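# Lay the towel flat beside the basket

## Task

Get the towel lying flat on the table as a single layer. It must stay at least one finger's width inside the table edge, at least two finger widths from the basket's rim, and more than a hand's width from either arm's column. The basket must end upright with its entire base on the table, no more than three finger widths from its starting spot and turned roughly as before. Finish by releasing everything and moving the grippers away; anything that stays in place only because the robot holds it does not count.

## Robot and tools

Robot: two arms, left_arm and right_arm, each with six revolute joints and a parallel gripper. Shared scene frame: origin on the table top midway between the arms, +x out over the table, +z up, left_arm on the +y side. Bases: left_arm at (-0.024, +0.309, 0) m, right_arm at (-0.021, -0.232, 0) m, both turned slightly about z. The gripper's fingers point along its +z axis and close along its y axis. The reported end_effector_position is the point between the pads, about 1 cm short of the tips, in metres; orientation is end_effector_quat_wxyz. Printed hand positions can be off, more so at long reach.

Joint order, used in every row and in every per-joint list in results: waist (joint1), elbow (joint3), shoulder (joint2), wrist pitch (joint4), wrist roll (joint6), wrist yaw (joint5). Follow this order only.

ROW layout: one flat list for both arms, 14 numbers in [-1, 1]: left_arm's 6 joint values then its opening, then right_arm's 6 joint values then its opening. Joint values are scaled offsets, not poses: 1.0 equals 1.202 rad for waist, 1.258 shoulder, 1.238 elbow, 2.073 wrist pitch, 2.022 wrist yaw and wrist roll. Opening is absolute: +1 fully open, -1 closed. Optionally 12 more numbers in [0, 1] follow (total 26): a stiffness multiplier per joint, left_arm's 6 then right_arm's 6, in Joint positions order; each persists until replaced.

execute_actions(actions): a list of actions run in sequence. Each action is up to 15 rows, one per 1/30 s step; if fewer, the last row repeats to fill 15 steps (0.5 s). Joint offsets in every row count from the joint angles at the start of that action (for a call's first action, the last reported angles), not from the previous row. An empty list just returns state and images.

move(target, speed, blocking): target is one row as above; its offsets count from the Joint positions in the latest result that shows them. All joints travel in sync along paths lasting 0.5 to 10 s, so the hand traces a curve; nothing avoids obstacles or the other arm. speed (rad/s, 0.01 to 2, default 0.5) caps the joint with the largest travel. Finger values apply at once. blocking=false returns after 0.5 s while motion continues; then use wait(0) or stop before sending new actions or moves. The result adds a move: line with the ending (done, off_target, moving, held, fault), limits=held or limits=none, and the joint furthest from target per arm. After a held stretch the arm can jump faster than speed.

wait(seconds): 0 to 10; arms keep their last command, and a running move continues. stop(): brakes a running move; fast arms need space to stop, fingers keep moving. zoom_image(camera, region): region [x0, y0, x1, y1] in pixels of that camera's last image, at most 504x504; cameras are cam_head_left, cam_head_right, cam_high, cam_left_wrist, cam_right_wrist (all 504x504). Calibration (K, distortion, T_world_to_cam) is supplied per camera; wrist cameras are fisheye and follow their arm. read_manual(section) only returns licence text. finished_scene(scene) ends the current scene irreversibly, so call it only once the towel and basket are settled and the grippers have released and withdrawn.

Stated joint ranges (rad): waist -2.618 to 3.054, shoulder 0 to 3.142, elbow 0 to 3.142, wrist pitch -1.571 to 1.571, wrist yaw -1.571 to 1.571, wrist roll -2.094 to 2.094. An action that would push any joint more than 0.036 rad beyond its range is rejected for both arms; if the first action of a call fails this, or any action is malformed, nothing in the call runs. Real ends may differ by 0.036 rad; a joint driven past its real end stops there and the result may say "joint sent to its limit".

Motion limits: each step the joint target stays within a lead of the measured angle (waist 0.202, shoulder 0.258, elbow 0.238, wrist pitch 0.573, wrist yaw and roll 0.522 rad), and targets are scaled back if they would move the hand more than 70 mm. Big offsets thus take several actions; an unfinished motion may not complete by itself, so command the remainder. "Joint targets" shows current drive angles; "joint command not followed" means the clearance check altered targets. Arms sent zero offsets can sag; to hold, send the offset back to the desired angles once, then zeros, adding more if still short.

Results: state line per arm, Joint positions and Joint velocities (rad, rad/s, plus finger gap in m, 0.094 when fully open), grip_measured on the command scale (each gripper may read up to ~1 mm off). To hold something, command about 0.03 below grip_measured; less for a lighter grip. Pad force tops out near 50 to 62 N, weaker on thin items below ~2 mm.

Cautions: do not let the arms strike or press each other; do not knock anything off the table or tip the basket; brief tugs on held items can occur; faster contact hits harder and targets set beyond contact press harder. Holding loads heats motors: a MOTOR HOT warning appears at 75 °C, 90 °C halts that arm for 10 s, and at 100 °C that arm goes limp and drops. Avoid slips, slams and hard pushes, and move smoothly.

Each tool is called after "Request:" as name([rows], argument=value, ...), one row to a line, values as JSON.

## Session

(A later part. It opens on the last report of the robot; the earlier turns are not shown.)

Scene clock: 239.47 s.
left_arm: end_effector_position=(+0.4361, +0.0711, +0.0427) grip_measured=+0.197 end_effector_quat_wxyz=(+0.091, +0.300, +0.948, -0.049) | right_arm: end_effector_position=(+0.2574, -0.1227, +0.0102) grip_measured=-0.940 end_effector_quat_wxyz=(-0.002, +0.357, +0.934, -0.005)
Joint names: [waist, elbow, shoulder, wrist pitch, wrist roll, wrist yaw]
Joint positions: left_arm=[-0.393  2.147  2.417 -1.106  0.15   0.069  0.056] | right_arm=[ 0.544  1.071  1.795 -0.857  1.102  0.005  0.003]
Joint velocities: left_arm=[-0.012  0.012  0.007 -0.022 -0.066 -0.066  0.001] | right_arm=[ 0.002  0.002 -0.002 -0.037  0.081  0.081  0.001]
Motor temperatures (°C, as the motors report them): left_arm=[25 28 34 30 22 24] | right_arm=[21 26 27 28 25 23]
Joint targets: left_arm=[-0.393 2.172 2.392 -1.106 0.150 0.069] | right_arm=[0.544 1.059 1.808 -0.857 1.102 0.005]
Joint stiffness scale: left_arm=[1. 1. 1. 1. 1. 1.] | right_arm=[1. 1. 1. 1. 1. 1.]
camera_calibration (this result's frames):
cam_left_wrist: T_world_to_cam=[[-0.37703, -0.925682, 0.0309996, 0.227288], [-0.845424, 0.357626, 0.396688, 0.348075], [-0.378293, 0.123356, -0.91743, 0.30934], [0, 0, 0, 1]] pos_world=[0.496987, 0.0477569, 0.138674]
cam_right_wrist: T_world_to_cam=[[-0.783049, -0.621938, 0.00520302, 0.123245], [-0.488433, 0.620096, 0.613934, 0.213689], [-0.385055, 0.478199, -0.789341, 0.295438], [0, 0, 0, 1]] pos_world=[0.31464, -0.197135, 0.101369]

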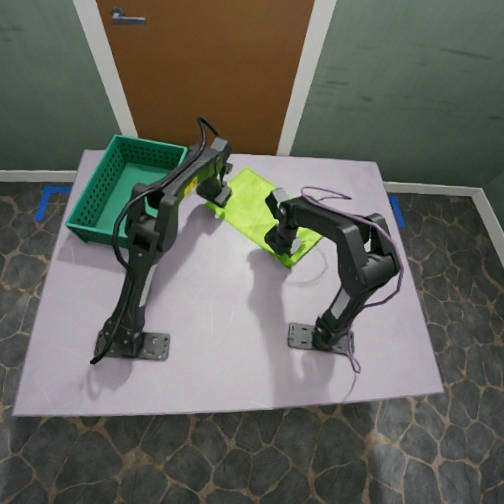

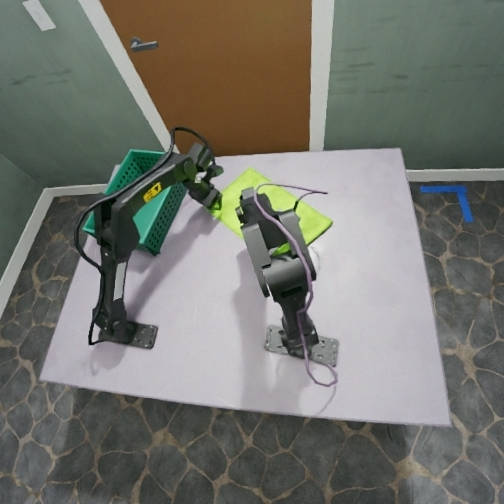

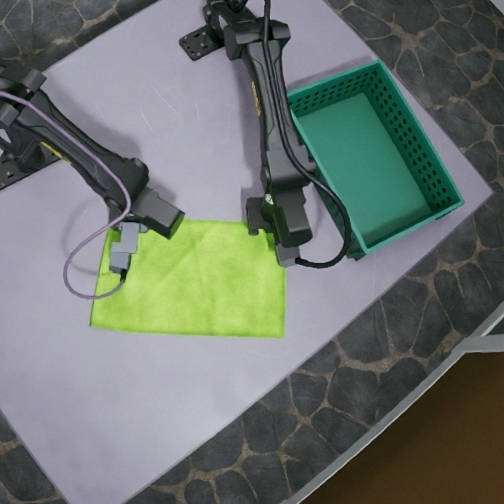

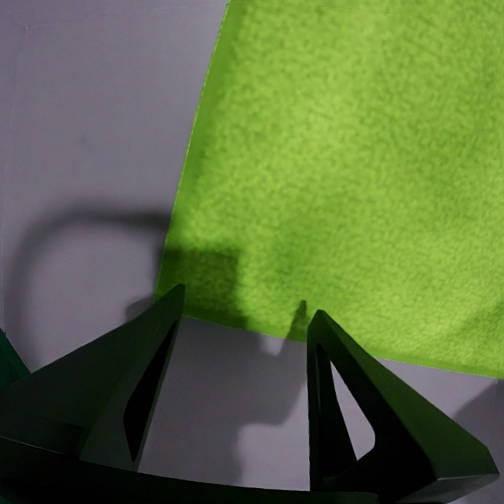

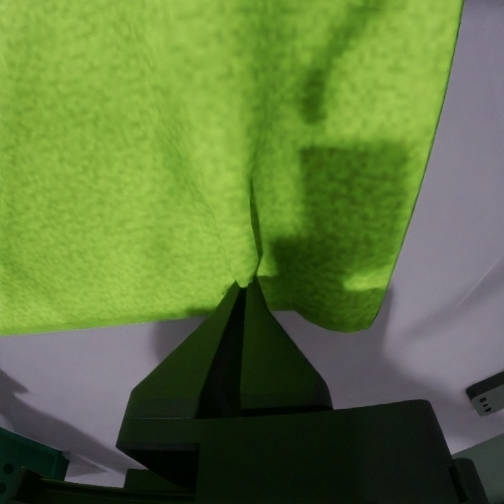

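Request:
execute_actions([
  [[-0.01,0.02,0,0,0,0,0.2,0,-0.01,0.01,0,0,0,-1],[-0.02,0.02,0.005,0,0,0,0.2,0,-0.01,0.01,0,0,0,-1],[-0.02,0.02,0.01,0,0,0,0.2,0,-0.01,0.01,0,0,0,-1],[-0.02,0.02,0.015,0,0,0,0.2,0,-0.01,0.01,0,0,0,-1],[-0.02,0.02,0.02,0,0,0,0.2,0,-0.01,0.01,0,0,0,-1],[-0.02,0.02,0.025,0,0,0,0.2,0,-0.01,0.01,0,0,0,-1],[-0.02,0.02,0.03,0,0,0,0.2,0,-0.01,0.01,0,0,0,-1],[-0.02,0.02,0.035,0,0,0,0.2,0,-0.01,0.01,0,0,0,-1],[-0.02,0.02,0.04,0,0,0,0.2,0,-0.01,0.01,0,0,0,-1],[-0.02,0.02,0.045,0,0,0,0.2,0,-0.01,0.01,0,0,0,-1],[-0.02,0.02,0.05,0,0,0,0.2,0,-0.01,0.01,0,0,0,-1]],
  [[0,0.02,0.018,0,0,0,0.2,0,-0.01,0.01,0,0,0,-1]],
])

Scene clock: 253.27 s.
left_arm: end_effector_position=(+0.4323, +0.0642, +0.0233) grip_measured=+0.197 end_effector_quat_wxyz=(+0.076, +0.308, +0.947, -0.045) | right_arm: end_effector_position=(+0.2574, -0.1227, +0.0102) grip_measured=-0.940 end_effector_quat_wxyz=(-0.002, +0.357, +0.934, -0.005)
Joint names: [waist, elbow, shoulder, wrist pitch, wrist roll, wrist yaw]
Joint positions: left_arm=[-0.41   2.158  2.463 -1.102  0.15   0.066  0.056] | right_arm=[ 0.544  1.071  1.795 -0.857  1.102  0.005  0.003]
Joint velocities: left_arm=[-0.002  0.017 -0.022 -0.037 -0.007  0.022 -0.   ] | right_arm=[-0.002  0.002 -0.012  0.022  0.095  0.066  0.   ]
Motor temperatures (°C, as the motors report them): left_arm=[25 28 35 30 22 24] | right_arm=[21 26 27 28 25 23]
Joint targets: left_arm=[-0.410 2.181 2.485 -1.102 0.150 0.066] | right_arm=[0.544 1.059 1.808 -0.857 1.102 0.005]
Joint stiffness scale: left_arm=[1. 1. 1. 1. 1. 1.] | right_arm=[1. 1. 1. 1. 1. 1.]
camera_calibration (this result's frames):
cam_left_wrist: T_world_to_cam=[[-0.391212, -0.91995, 0.0254079, 0.225953], [-0.828886, 0.364215, 0.424611, 0.346861], [-0.399875, 0.145053, -0.905019, 0.298566], [0, 0, 0, 1]] pos_world=[0.495293, 0.0382252, 0.117186]
cam_right_wrist: T_world_to_cam=[[-0.783049, -0.621938, 0.00520302, 0.123245], [-0.488433, 0.620096, 0.613934, 0.213689], [-0.385055, 0.478199, -0.789341, 0.295438], [0, 0, 0, 1]] pos_world=[0.31464, -0.197135, 0.101369]

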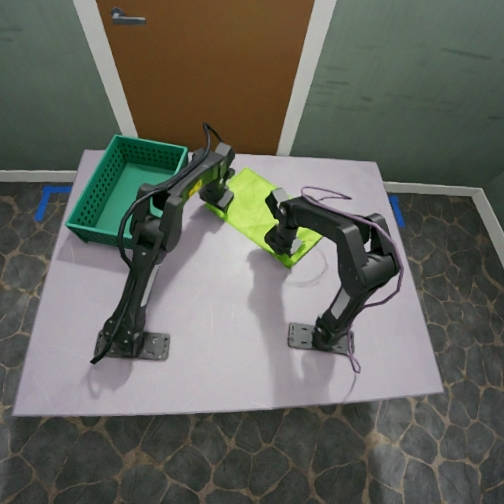

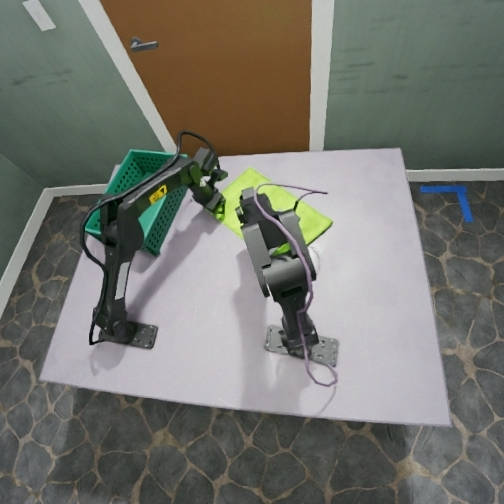

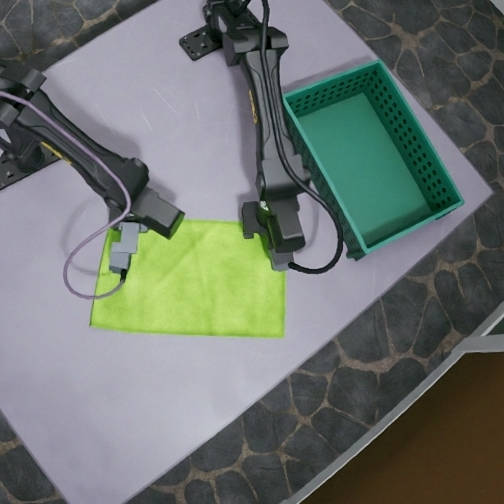

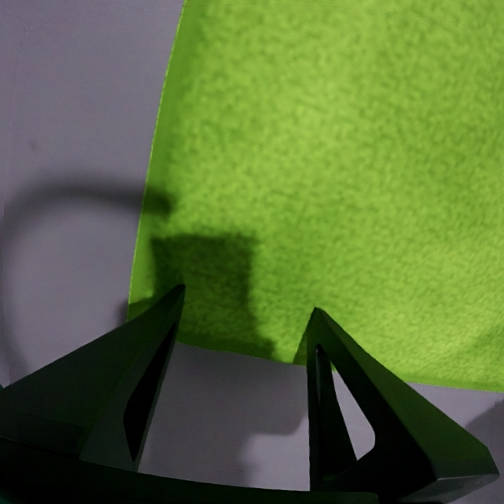

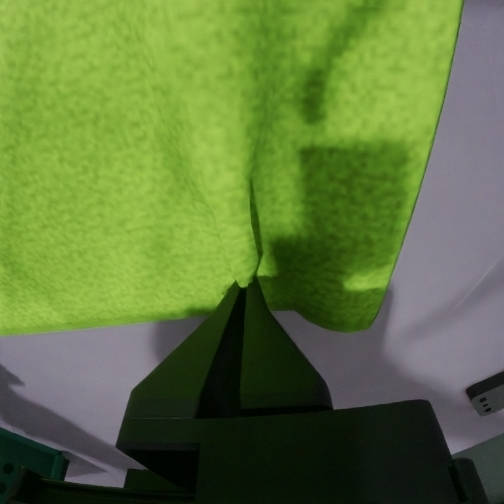

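Request:
execute_actions([
  [[-0.002,0.005,0.02,0,0,0,0.16,0,-0.01,0.01,0,0,0,-1],[-0.004,0.005,0.02,0,0,0,0.12,0,-0.01,0.01,0,0,0,-1],[-0.006,0.005,0.02,0,0,0,0.08,0,-0.01,0.01,0,0,0,-1],[-0.008,0.005,0.02,0,0,0,0.04,0,-0.01,0.01,0,0,0,-1],[-0.010,0.005,0.02,0,0,0,0.0,0,-0.01,0.01,0,0,0,-1],[-0.012,0.005,0.02,0,0,0,-0.04,0,-0.01,0.01,0,0,0,-1],[-0.014,0.005,0.02,0,0,0,-0.08,0,-0.01,0.01,0,0,0,-1],[-0.016,0.005,0.02,0,0,0,-0.12,0,-0.01,0.01,0,0,0,-1],[-0.017,0.005,0.02,0,0,0,-0.16,0,-0.01,0.01,0,0,0,-1],[-0.018,0.005,0.02,0,0,0,-0.20,0,-0.01,0.01,0,0,0,-1],[-0.019,0.005,0.02,0,0,0,-0.24,0,-0.01,0.01,0,0,0,-1],[-0.020,0.005,0.02,0,0,0,-0.28,0,-0.01,0.01,0,0,0,-1],[-0.021,0.005,0.02,0,0,0,-0.32,0,-0.01,0.01,0,0,0,-1],[-0.022,0.005,0.02,0,0,0,-0.36,0,-0.01,0.01,0,0,0,-1],[-0.023,0.005,0.02,0,0,0,-0.40,0,-0.01,0.01,0,0,0,-1]],
  [[-0.008,0.005,0.02,0,0,0,-0.44,0,-0.01,0.01,0,0,0,-1],[-0.009,0.005,0.02,0,0,0,-0.48,0,-0.01,0.01,0,0,0,-1],[-0.010,0.005,0.02,0,0,0,-0.52,0,-0.01,0.01,0,0,0,-1],[-0.011,0.005,0.02,0,0,0,-0.56,0,-0.01,0.01,0,0,0,-1],[-0.012,0.005,0.02,0,0,0,-0.60,0,-0.01,0.01,0,0,0,-1],[-0.013,0.005,0.02,0,0,0,-0.64,0,-0.01,0.01,0,0,0,-1],[-0.014,0.005,0.02,0,0,0,-0.68,0,-0.01,0.01,0,0,0,-1],[-0.015,0.005,0.02,0,0,0,-0.72,0,-0.01,0.01,0,0,0,-1],[-0.016,0.005,0.02,0,0,0,-0.76,0,-0.01,0.01,0,0,0,-1],[-0.017,0.005,0.02,0,0,0,-0.80,0,-0.01,0.01,0,0,0,-1],[-0.018,0.005,0.02,0,0,0,-0.84,0,-0.01,0.01,0,0,0,-1],[-0.019,0.005,0.02,0,0,0,-0.88,0,-0.01,0.01,0,0,0,-1],[-0.020,0.005,0.02,0,0,0,-0.92,0,-0.01,0.01,0,0,0,-1],[-0.020,0.005,0.02,0,0,0,-0.96,0,-0.01,0.01,0,0,0,-1],[-0.020,0.005,0.02,0,0,0,-1,0,-0.01,0.01,0,0,0,-1]],
  [[0,0.01,0.01,0,0,0,-1,0,-0.01,0.01,0,0,0,-1]],
])

Scene clock: 276.63 s.
left_arm: end_effector_position=(+0.4331, +0.0653, +0.0225) grip_measured=-0.969 end_effector_quat_wxyz=(+0.078, +0.310, +0.947, -0.034) | right_arm: end_effector_position=(+0.2574, -0.1227, +0.0102) grip_measured=-0.940 end_effector_quat_wxyz=(-0.002, +0.357, +0.934, -0.005)
Joint names: [waist, elbow, shoulder, wrist pitch, wrist roll, wrist yaw]
Joint positions: left_arm=[-0.416  2.158  2.464 -1.101  0.15   0.041  0.001] | right_arm=[ 0.544  1.071  1.795 -0.857  1.102  0.005  0.003]
Joint velocities: left_arm=[-0.017  0.002 -0.007 -0.022 -0.051 -0.066 -0.   ] | right_arm=[ 0.002  0.002 -0.017 -0.037 -0.022  0.051 -0.001]
Motor temperatures (°C, as the motors report them): left_arm=[25 28 34 30 22 24] | right_arm=[21 26 27 28 25 23]
Joint targets: left_arm=[-0.415 2.171 2.477 -1.101 0.150 0.042] | right_arm=[0.544 1.059 1.808 -0.857 1.102 0.005]
Joint stiffness scale: left_arm=[1. 1. 1. 1. 1. 1.] | right_arm=[1. 1. 1. 1. 1. 1.]
camera_calibration (this result's frames):
cam_left_wrist: T_world_to_cam=[[-0.392953, -0.919558, 0.00138765, 0.228608], [-0.832935, 0.356575, 0.42317, 0.349687], [-0.389624, 0.16513, -0.906049, 0.292299], [0, 0, 0, 1]] pos_world=[0.494985, 0.0372611, 0.116543]
cam_right_wrist: T_world_to_cam=[[-0.783049, -0.621938, 0.00520302, 0.123245], [-0.488433, 0.620096, 0.613934, 0.213689], [-0.385055, 0.478199, -0.789341, 0.295438], [0, 0, 0, 1]] pos_world=[0.31464, -0.197135, 0.101369]

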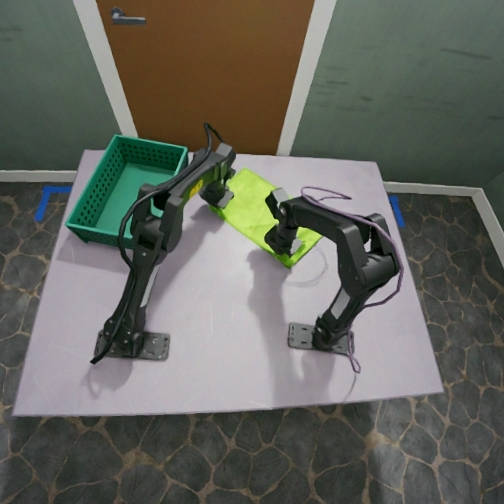

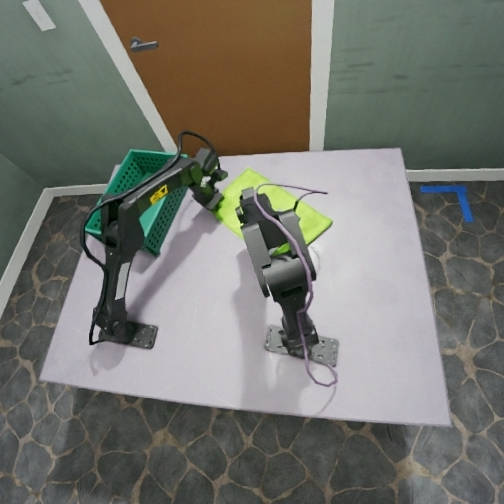

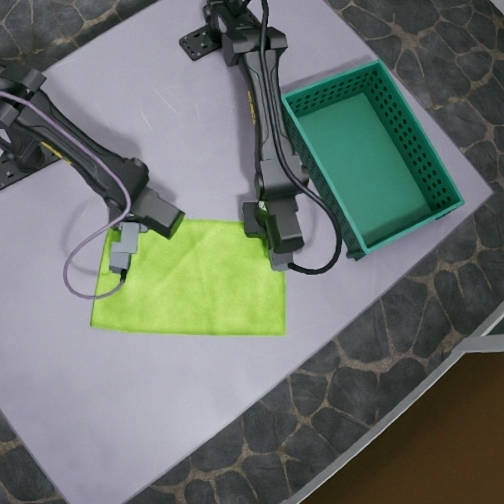

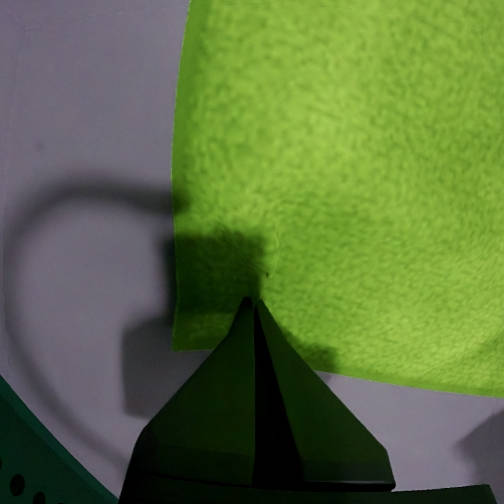

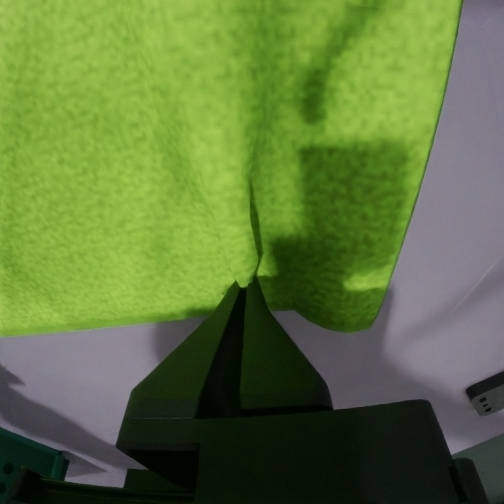

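Request:
move(target=[0,0.02,-0.075,0,0,0,-1,0,0.09,-0.005,0,0,0,-1], speed=0.1)

Scene clock: 281.17 s.
left_arm: end_effector_position=(+0.4377, +0.0629, +0.0550) grip_measured=-0.970 end_effector_quat_wxyz=(+0.109, +0.309, +0.944, -0.039) | right_arm: end_effector_position=(+0.2827, -0.1125, +0.0290) grip_measured=-0.940 end_effector_quat_wxyz=(+0.025, +0.357, +0.934, +0.021)
Joint names: [waist, elbow, shoulder, wrist pitch, wrist roll, wrist yaw]
Joint positions: left_arm=[-0.416  2.158  2.399 -1.101  0.15   0.041  0.001] | right_arm=[ 0.544  1.151  1.795 -0.862  1.102  0.003  0.003]
Joint velocities: left_arm=[-0.002 -0.002 -0.012 -0.037  0.066 -0.007  0.001] | right_arm=[ 0.012 -0.017  0.007 -0.037  0.066 -0.066 -0.   ]
Motor temperatures (°C, as the motors report them): left_arm=[25 28 34 30 22 24] | right_arm=[21 26 27 28 25 23]
Joint targets: left_arm=[-0.416 2.183 2.370 -1.101 0.150 0.041] | right_arm=[0.544 1.182 1.789 -0.857 1.102 0.005]
Joint stiffness scale: left_arm=[1. 1. 1. 1. 1. 1.] | right_arm=[1. 1. 1. 1. 1. 1.]
move: off_target (left_arm, right_arm); limits=none; left_arm: farthest joint: the shoulder, 0.030 radians from its target (0.095 radians at the start); right_arm: farthest joint: the elbow, 0.031 radians from its target (0.112 radians at the start)
camera_calibration (this result's frames):
cam_left_wrist: T_world_to_cam=[[-0.393171, -0.919444, 0.00620156, 0.228001], [-0.855596, 0.368322, 0.363723, 0.35309], [-0.336707, 0.137699, -0.931487, 0.303866], [0, 0, 0, 1]] pos_world=[0.49406, 0.037741, 0.153206]
cam_right_wrist: T_world_to_cam=[[-0.7809, -0.621091, -0.0666474, 0.150842], [-0.530283, 0.602746, 0.596236, 0.218623], [-0.330145, 0.500942, -0.800038, 0.302448], [0, 0, 0, 1]] pos_world=[0.333576, -0.189596, 0.121673]

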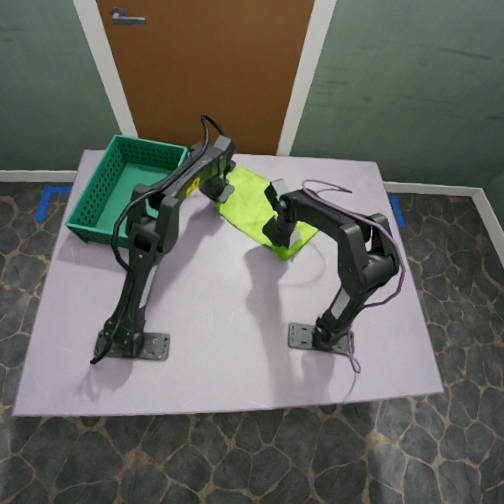

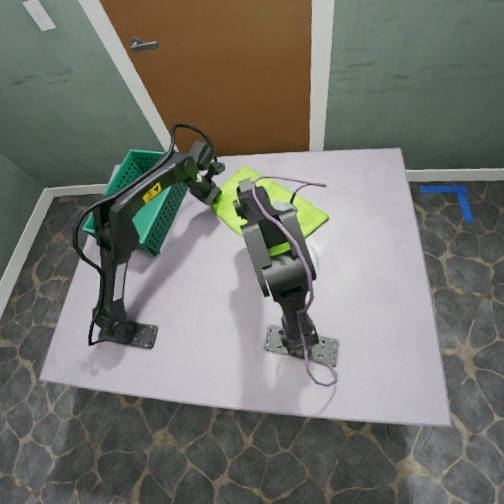

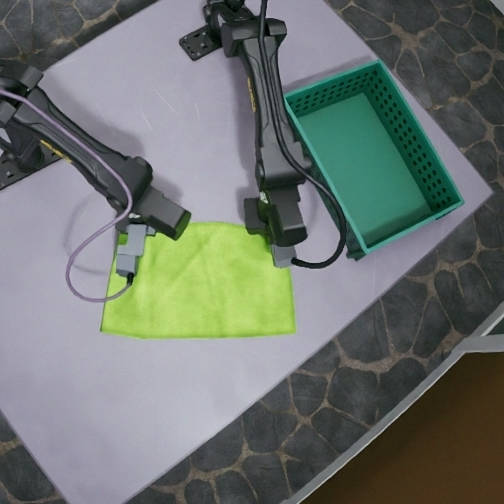

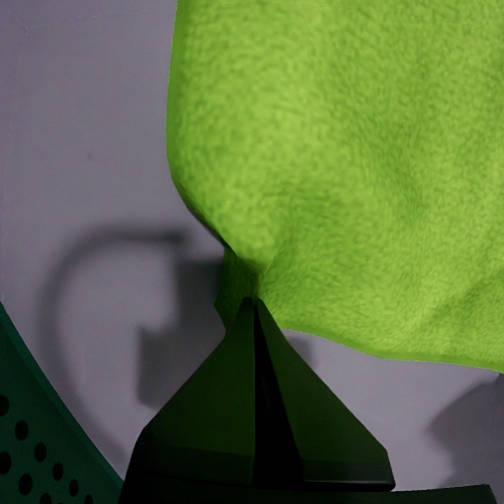

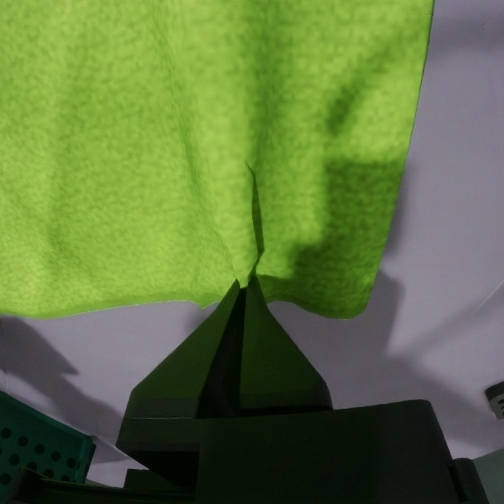

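Request:
move(target=[-0.363,-0.271,-0.681,-0.174,-0.559,-0.02,-1,-0.186,0.271,-0.584,-0.319,-0.456,0,-1], speed=0.4)

Scene clock: 335.27 s.
left_arm: end_effector_position=(+0.1813, +0.0452, +0.2794) grip_measured=-0.970 end_effector_quat_wxyz=(+0.113, -0.031, +0.979, -0.168) | right_arm: end_effector_position=(+0.1791, -0.1978, +0.2715) grip_measured=-0.940 end_effector_quat_wxyz=(+0.209, +0.013, +0.977, +0.037)
Joint names: [waist, elbow, shoulder, wrist pitch, wrist roll, wrist yaw]
Joint positions: left_arm=[-0.842  1.838  1.56  -1.443 -0.971  0.017  0.001] | right_arm=[ 0.335  1.457  1.077 -1.522  0.19  -0.     0.003]
Joint velocities: left_arm=[-0.002 -0.012  0.007  0.037 -0.022  0.022 -0.   ] | right_arm=[-0.002  0.002  0.002 -0.037  0.037 -0.022  0.   ]
Motor temperatures (°C, as the motors report them): left_arm=[25 28 36 29 22 24] | right_arm=[21 27 28 27 25 23]
Joint targets: left_arm=[-0.852 1.823 1.543 -1.462 -0.980 0.001] | right_arm=[0.321 1.487 1.060 -1.523 0.180 0.003]
Joint stiffness scale: left_arm=[1. 1. 1. 1. 1. 1.] | right_arm=[1. 1. 1. 1. 1. 1.]
move: off_target (right_arm); limits=none; left_arm: farthest joint: the wrist pitch, 0.019 radians from its target (0.361 radians at the start); right_arm: farthest joint: the elbow, 0.030 radians from its target (0.335 radians at the start)
camera_calibration (this result's frames):
cam_left_wrist: T_world_to_cam=[[0.249832, -0.912008, 0.325308, -0.0965549], [-0.902711, -0.0978391, 0.418976, 0.0727389], [-0.350282, -0.398332, -0.847723, 0.4323], [0, 0, 0, 1]] pos_world=[0.241212, 0.091257, 0.367405]
cam_right_wrist: T_world_to_cam=[[-0.161965, -0.975122, -0.151342, -0.124744], [-0.960016, 0.120218, 0.252818, 0.145216], [-0.228335, 0.186239, -0.955604, 0.466719], [0, 0, 0, 1]] pos_world=[0.225773, -0.226019, 0.390406]

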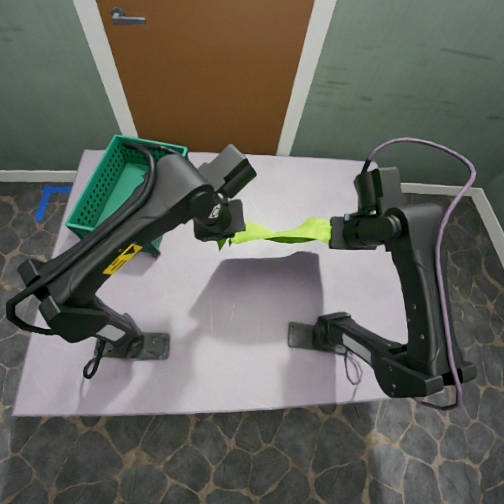

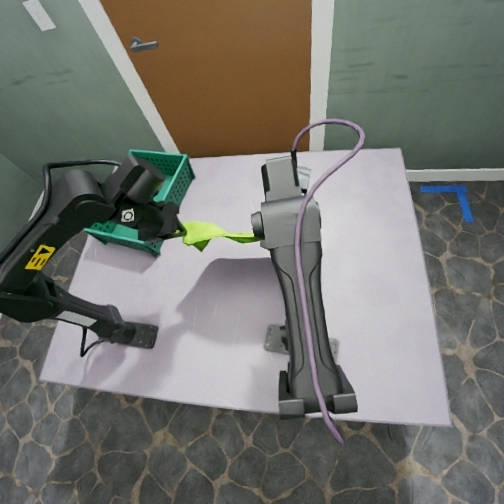

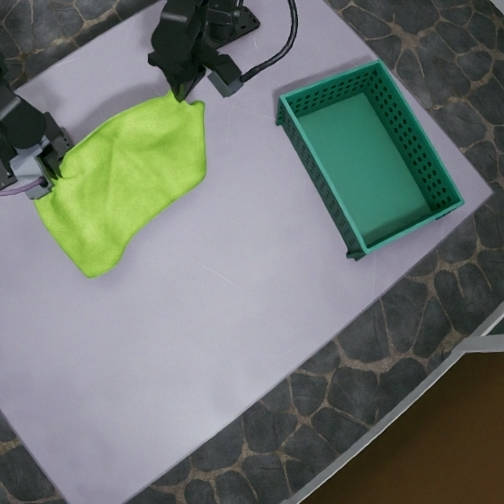

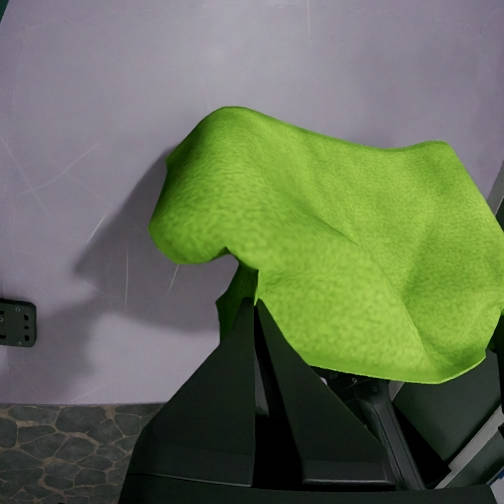

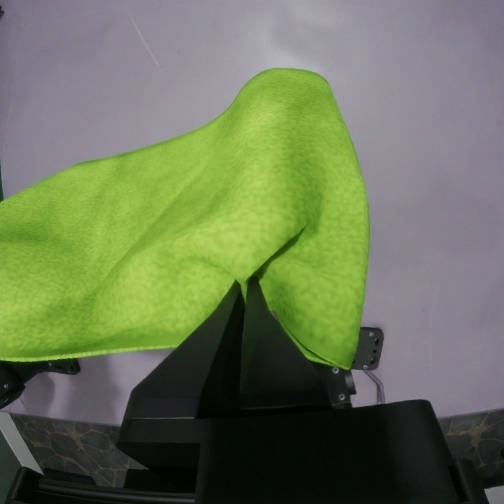

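Request:
wait(seconds=0)

Scene clock: 341.90 s.
left_arm: end_effector_position=(+0.1813, +0.0453, +0.2794) grip_measured=-0.970 end_effector_quat_wxyz=(+0.113, -0.031, +0.979, -0.168) | right_arm: end_effector_position=(+0.1790, -0.1978, +0.2714) grip_measured=-0.940 end_effector_quat_wxyz=(+0.209, +0.013, +0.977, +0.037)
Joint names: [waist, elbow, shoulder, wrist pitch, wrist roll, wrist yaw]
Joint positions: left_arm=[-0.842  1.838  1.56  -1.443 -0.972  0.016  0.001] | right_arm=[ 0.335  1.457  1.077 -1.523  0.19  -0.     0.003]
Joint velocities: left_arm=[ 0.007 -0.017 -0.007 -0.007  0.007 -0.007  0.   ] | right_arm=[-0.012 -0.002 -0.007 -0.037 -0.007 -0.081 -0.   ]
Motor temperatures (°C, as the motors report them): left_arm=[25 28 34 30 22 24] | right_arm=[21 27 27 28 25 23]
Joint targets: left_arm=[-0.852 1.823 1.543 -1.462 -0.980 0.001] | right_arm=[0.321 1.487 1.060 -1.523 0.181 0.003]
Joint stiffness scale: left_arm=[1. 1. 1. 1. 1. 1.] | right_arm=[1. 1. 1. 1. 1. 1.]
camera_calibration (this result's frames):
cam_left_wrist: T_world_to_cam=[[0.250599, -0.911808, 0.325279, -0.0966699], [-0.90264, -0.0986246, 0.418945, 0.0728235], [-0.349917, -0.398596, -0.847749, 0.432288], [0, 0, 0, 1]] pos_world=[0.241223, 0.0913461, 0.367407]
cam_right_wrist: T_world_to_cam=[[-0.16168, -0.975211, -0.151073, -0.124919], [-0.959969, 0.11994, 0.253129, 0.144998], [-0.228734, 0.185951, -0.955564, 0.466669], [0, 0, 0, 1]] pos_world=[0.22574, -0.225991, 0.390357]

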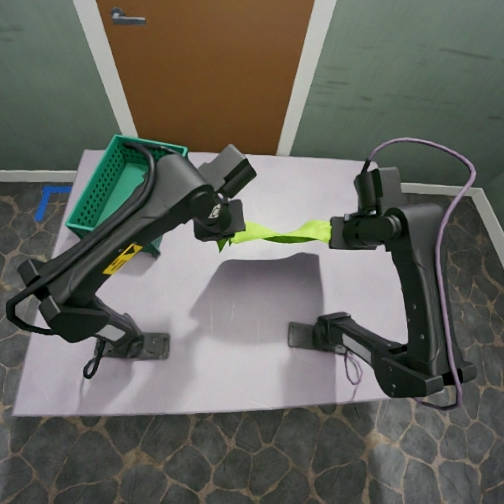

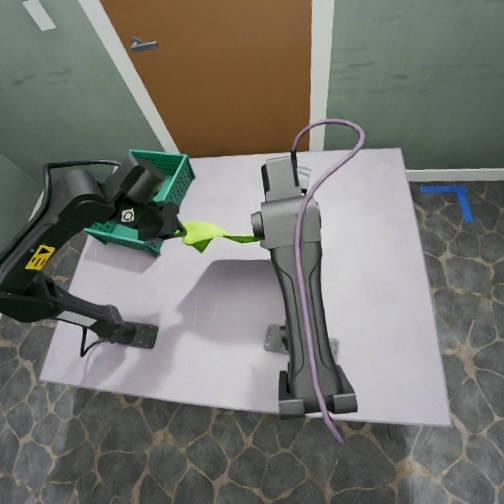

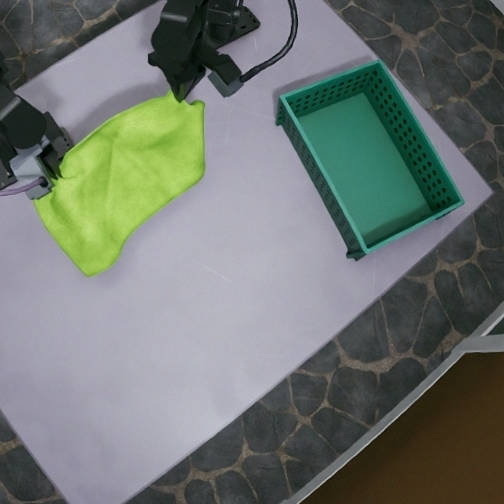

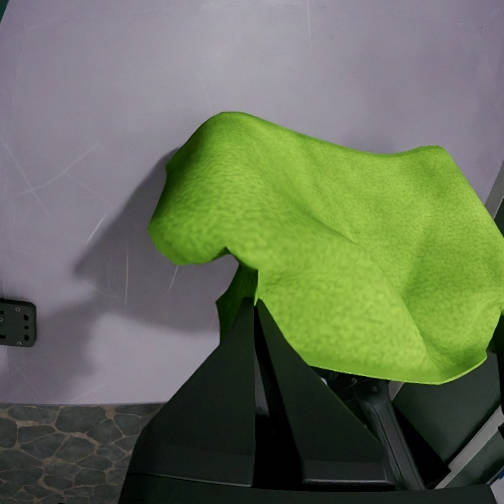

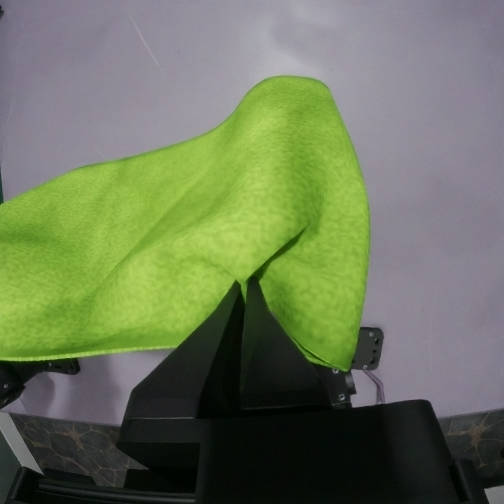

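Request:
move(target=[0.046,0.055,0.23,-0.055,0.02,-0.008,-1,-0.02,-0.09,0.21,-0.015,-0.01,0,-1], speed=0.3)

Scene clock: 368.83 s.
left_arm: end_effector_position=(+0.2035, +0.0418, +0.1875) grip_measured=-0.970 end_effector_quat_wxyz=(+0.010, -0.040, +0.999, -0.025) | right_arm: end_effector_position=(+0.1889, -0.1983, +0.1888) grip_measured=-0.940 end_effector_quat_wxyz=(+0.016, +0.013, +1.000, +0.003)
Joint names: [waist, elbow, shoulder, wrist pitch, wrist roll, wrist yaw]
Joint positions: left_arm=[-0.799  1.871  1.856 -1.535 -0.942  0.016  0.001] | right_arm=[ 0.324  1.349  1.343 -1.545  0.178 -0.     0.003]
Joint velocities: left_arm=[-0.007 -0.002 -0.002  0.022 -0.007 -0.022  0.001] | right_arm=[ 0.007 -0.007 -0.017  0.022  0.007  0.037 -0.   ]
Motor temperatures (°C, as the motors report them): left_arm=[25 27 32 30 22 24] | right_arm=[22 27 26 28 25 23]
Joint targets: left_arm=[-0.787 1.906 1.849 -1.557 -0.932 0.000] | right_arm=[0.311 1.345 1.341 -1.554 0.170 -0.000]
Joint stiffness scale: left_arm=[1. 1. 1. 1. 1. 1.] | right_arm=[1. 1. 1. 1. 1. 1.]
move: off_target (left_arm); limits=none; left_arm: farthest joint: the elbow, 0.035 radians from its target (0.068 radians at the start); right_arm: farthest joint: the waist, 0.013 radians from its target (0.024 radians at the start)
camera_calibration (this result's frames):
cam_left_wrist: T_world_to_cam=[[0.299695, -0.954034, 0.00155766, -0.0230221], [-0.79186, -0.24784, 0.558151, 0.0886324], [-0.532109, -0.168509, -0.829738, 0.384841], [0, 0, 0, 1]] pos_world=[0.281861, 0.0648519, 0.269883]
cam_right_wrist: T_world_to_cam=[[-0.193414, -0.980973, -0.0168365, -0.156814], [-0.793015, 0.146205, 0.591397, 0.0852829], [-0.577683, 0.127736, -0.806204, 0.416209], [0, 0, 0, 1]] pos_world=[0.277738, -0.219464, 0.282473]

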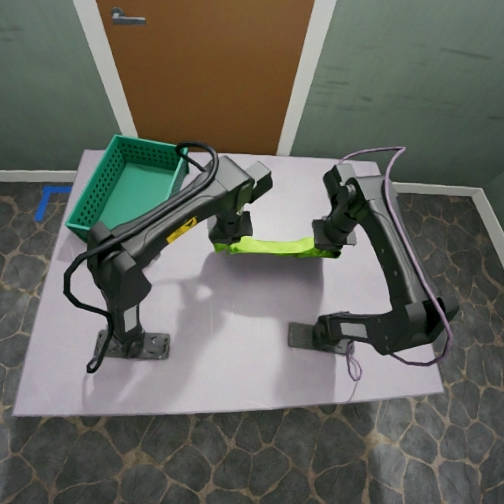

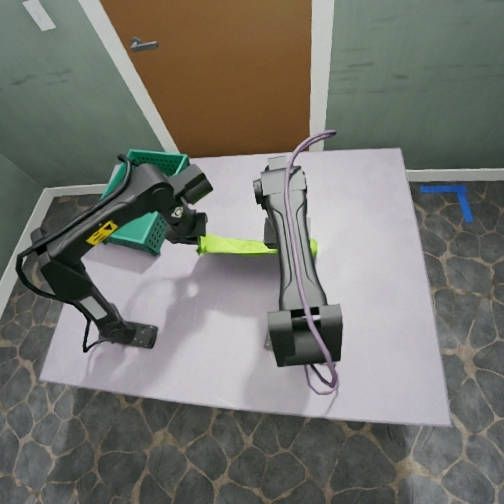

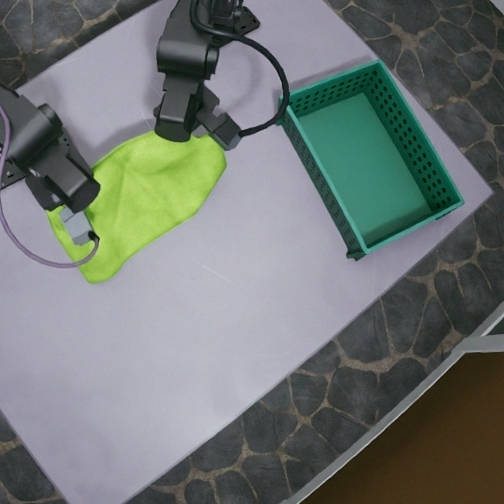

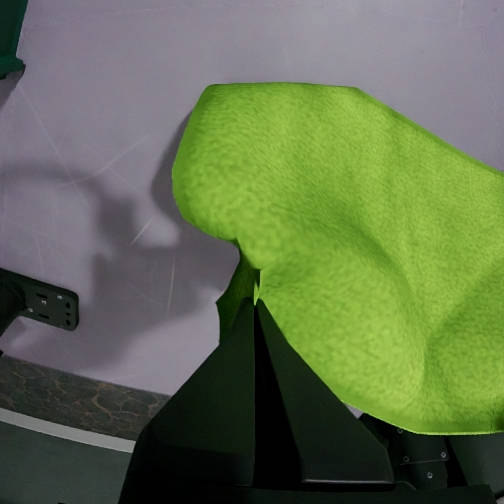

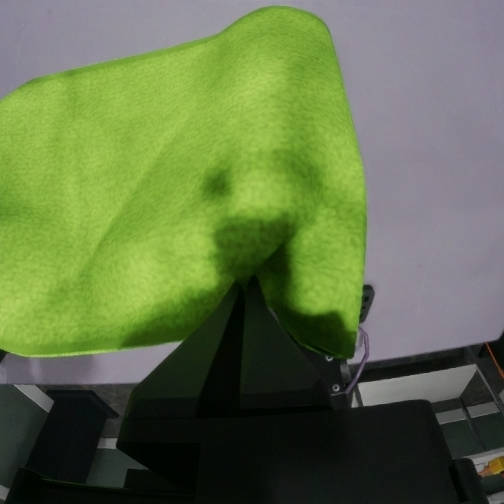

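Request:
move(target=[0.205,0.31,0.25,0.02,0.125,-0.008,-1,-0.06,0.454,0.475,0.005,-0.04,0,-1], speed=0.9)

Scene clock: 389.90 s.
left_arm: end_effector_position=(+0.3336, +0.0535, +0.1579) grip_measured=-0.970 end_effector_quat_wxyz=(+0.038, -0.040, +0.998, -0.038) | right_arm: end_effector_position=(+0.3335, -0.1971, +0.1555) grip_measured=-0.940 end_effector_quat_wxyz=(-0.023, +0.006, +1.000, -0.001)
Joint names: [waist, elbow, shoulder, wrist pitch, wrist roll, wrist yaw]
Joint positions: left_arm=[-0.555  2.218  2.179 -1.504 -0.7    0.014  0.001] | right_arm=[ 0.265  1.877  1.956 -1.538  0.105 -0.002  0.003]
Joint velocities: left_arm=[-0.017  0.007 -0.002 -0.007  0.022  0.022 -0.001] | right_arm=[ 0.022 -0.002 -0.007 -0.051 -0.066  0.051 -0.   ]
Motor temperatures (°C, as the motors report them): left_arm=[25 28 33 29 22 24] | right_arm=[22 27 26 27 25 23]
Joint targets: left_arm=[-0.552 2.255 2.171 -1.493 -0.689 -0.000] | right_arm=[0.252 1.911 1.941 -1.534 0.097 -0.001]
Joint stiffness scale: left_arm=[1. 1. 1. 1. 1. 1.] | right_arm=[1. 1. 1. 1. 1. 1.]
move: off_target (left_arm, right_arm); limits=none; left_arm: farthest joint: the elbow, 0.037 radians from its target (0.384 radians at the start); right_arm: farthest joint: the elbow, 0.034 radians from its target (0.562 radians at the start)
camera_calibration (this result's frames):
cam_left_wrist: T_world_to_cam=[[0.300327, -0.952926, 0.0416566, -0.0574502], [-0.822253, -0.236515, 0.517649, 0.22698], [-0.483429, -0.189716, -0.854578, 0.420292], [0, 0, 0, 1]] pos_world=[0.407071, 0.0786747, 0.24407]
cam_right_wrist: T_world_to_cam=[[-0.179965, -0.98366, 0.00507667, -0.136631], [-0.746762, 0.139979, 0.650194, 0.193728], [-0.640281, 0.113221, -0.759751, 0.48354], [0, 0, 0, 1]] pos_world=[0.429681, -0.216263, 0.242103]

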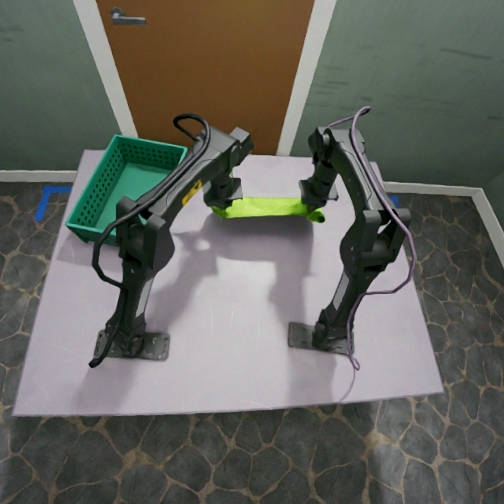

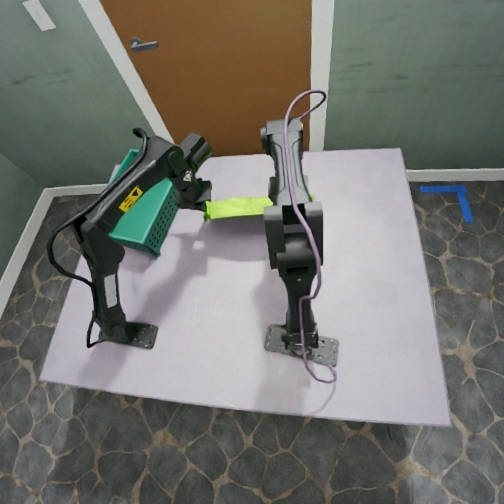

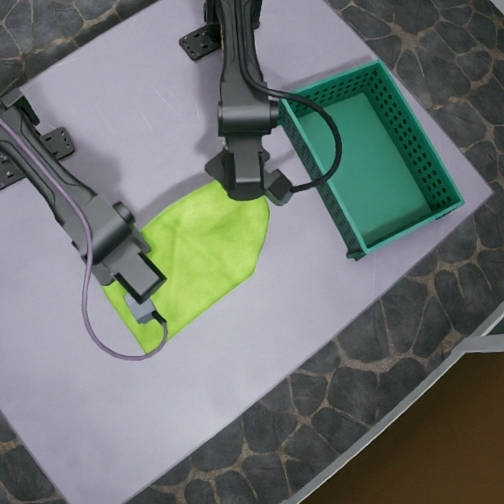

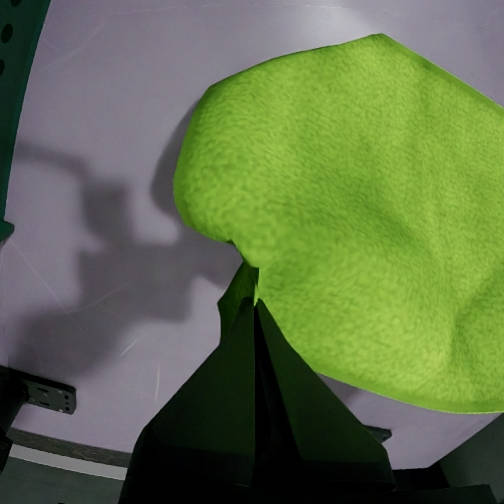

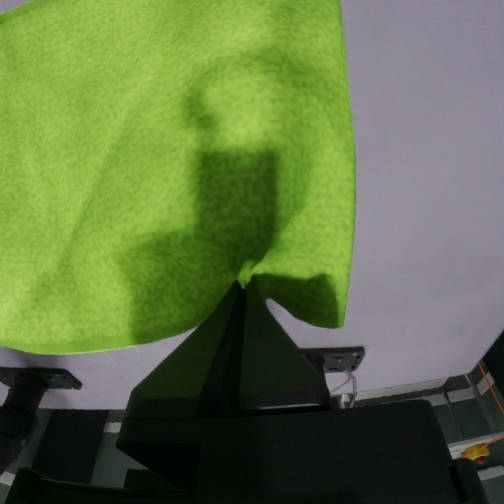

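Request:
move(target=[-0.227,-0.7615,-0.257,0.2586,-0.129,-0.008,-1,0.056,-0.8976,-0.4355,0.3047,0.03,0,-1], speed=0.6)

Scene clock: 442.43 s.
left_arm: end_effector_position=(+0.1874, +0.0509, +0.0329) grip_measured=-0.970 end_effector_quat_wxyz=(-0.010, -0.034, +0.999, +0.002) | right_arm: end_effector_position=(+0.1838, -0.1994, +0.0279) grip_measured=-0.940 end_effector_quat_wxyz=(-0.014, +0.004, +1.000, -0.000)
Joint names: [waist, elbow, shoulder, wrist pitch, wrist roll, wrist yaw]
Joint positions: left_arm=[-0.819  1.286  1.885 -0.988 -0.95   0.013  0.001] | right_arm=[ 0.32   0.772  1.437 -0.933  0.157 -0.004  0.003]
Joint velocities: left_arm=[ 0.002  0.002  0.002 -0.081 -0.037  0.022  0.   ] | right_arm=[ 0.002  0.007 -0.007  0.022 -0.007  0.022 -0.   ]
Motor temperatures (°C, as the motors report them): left_arm=[25 29 34 29 22 24] | right_arm=[22 28 29 26 25 23]
Joint targets: left_arm=[-0.828 1.275 1.855 -0.968 -0.960 -0.002] | right_arm=[0.333 0.766 1.409 -0.907 0.165 -0.002]
Joint stiffness scale: left_arm=[1. 1. 1. 1. 1. 1.] | right_arm=[1. 1. 1. 1. 1. 1.]
move: off_target (left_arm, right_arm); limits=none; left_arm: farthest joint: the shoulder, 0.029 radians from its target (0.323 radians at the start); right_arm: farthest joint: the shoulder, 0.029 radians from its target (0.548 radians at the start)
camera_calibration (this result's frames):
cam_left_wrist: T_world_to_cam=[[0.286508, -0.956096, -0.061598, -0.00459439], [-0.771962, -0.268452, 0.576202, 0.161186], [-0.56744, -0.117535, -0.814983, 0.253054], [0, 0, 0, 1]] pos_world=[0.269339, 0.068621, 0.113076]
cam_right_wrist: T_world_to_cam=[[-0.177417, -0.984136, -0.000627102, -0.165609], [-0.759448, 0.136506, 0.636086, 0.167281], [-0.625909, 0.113328, -0.771618, 0.288758], [0, 0, 0, 1]] pos_world=[0.278395, -0.218541, 0.116302]

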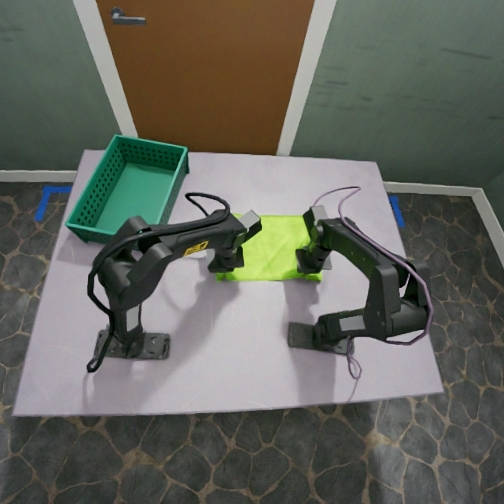

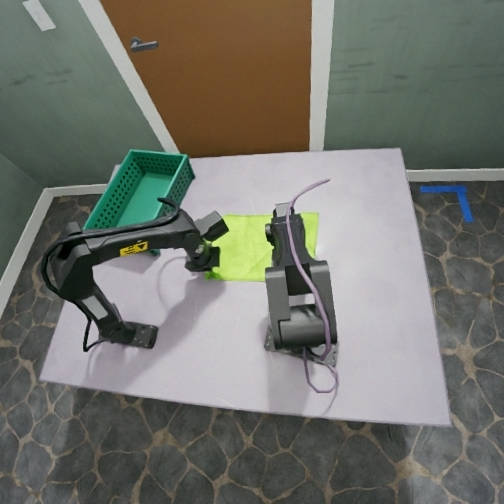

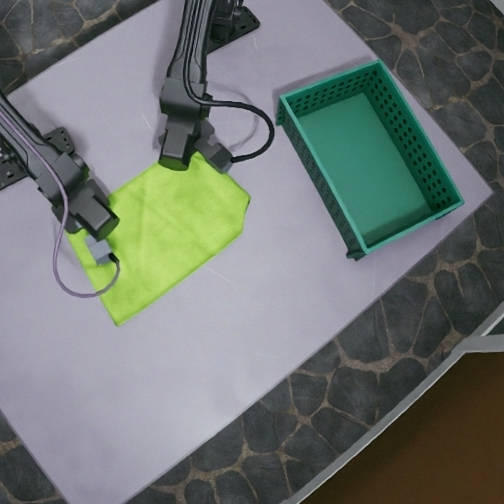

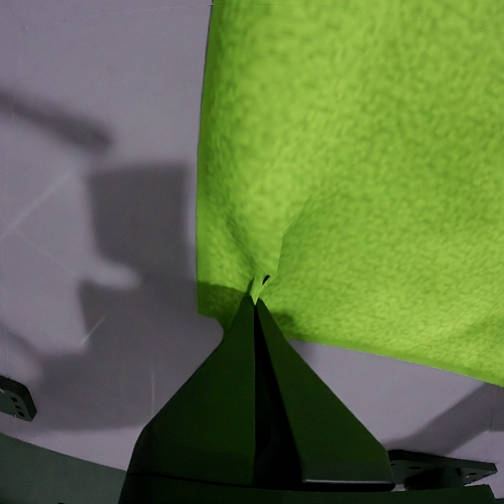

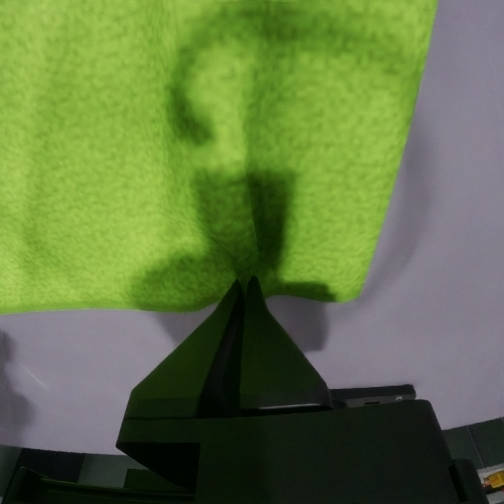

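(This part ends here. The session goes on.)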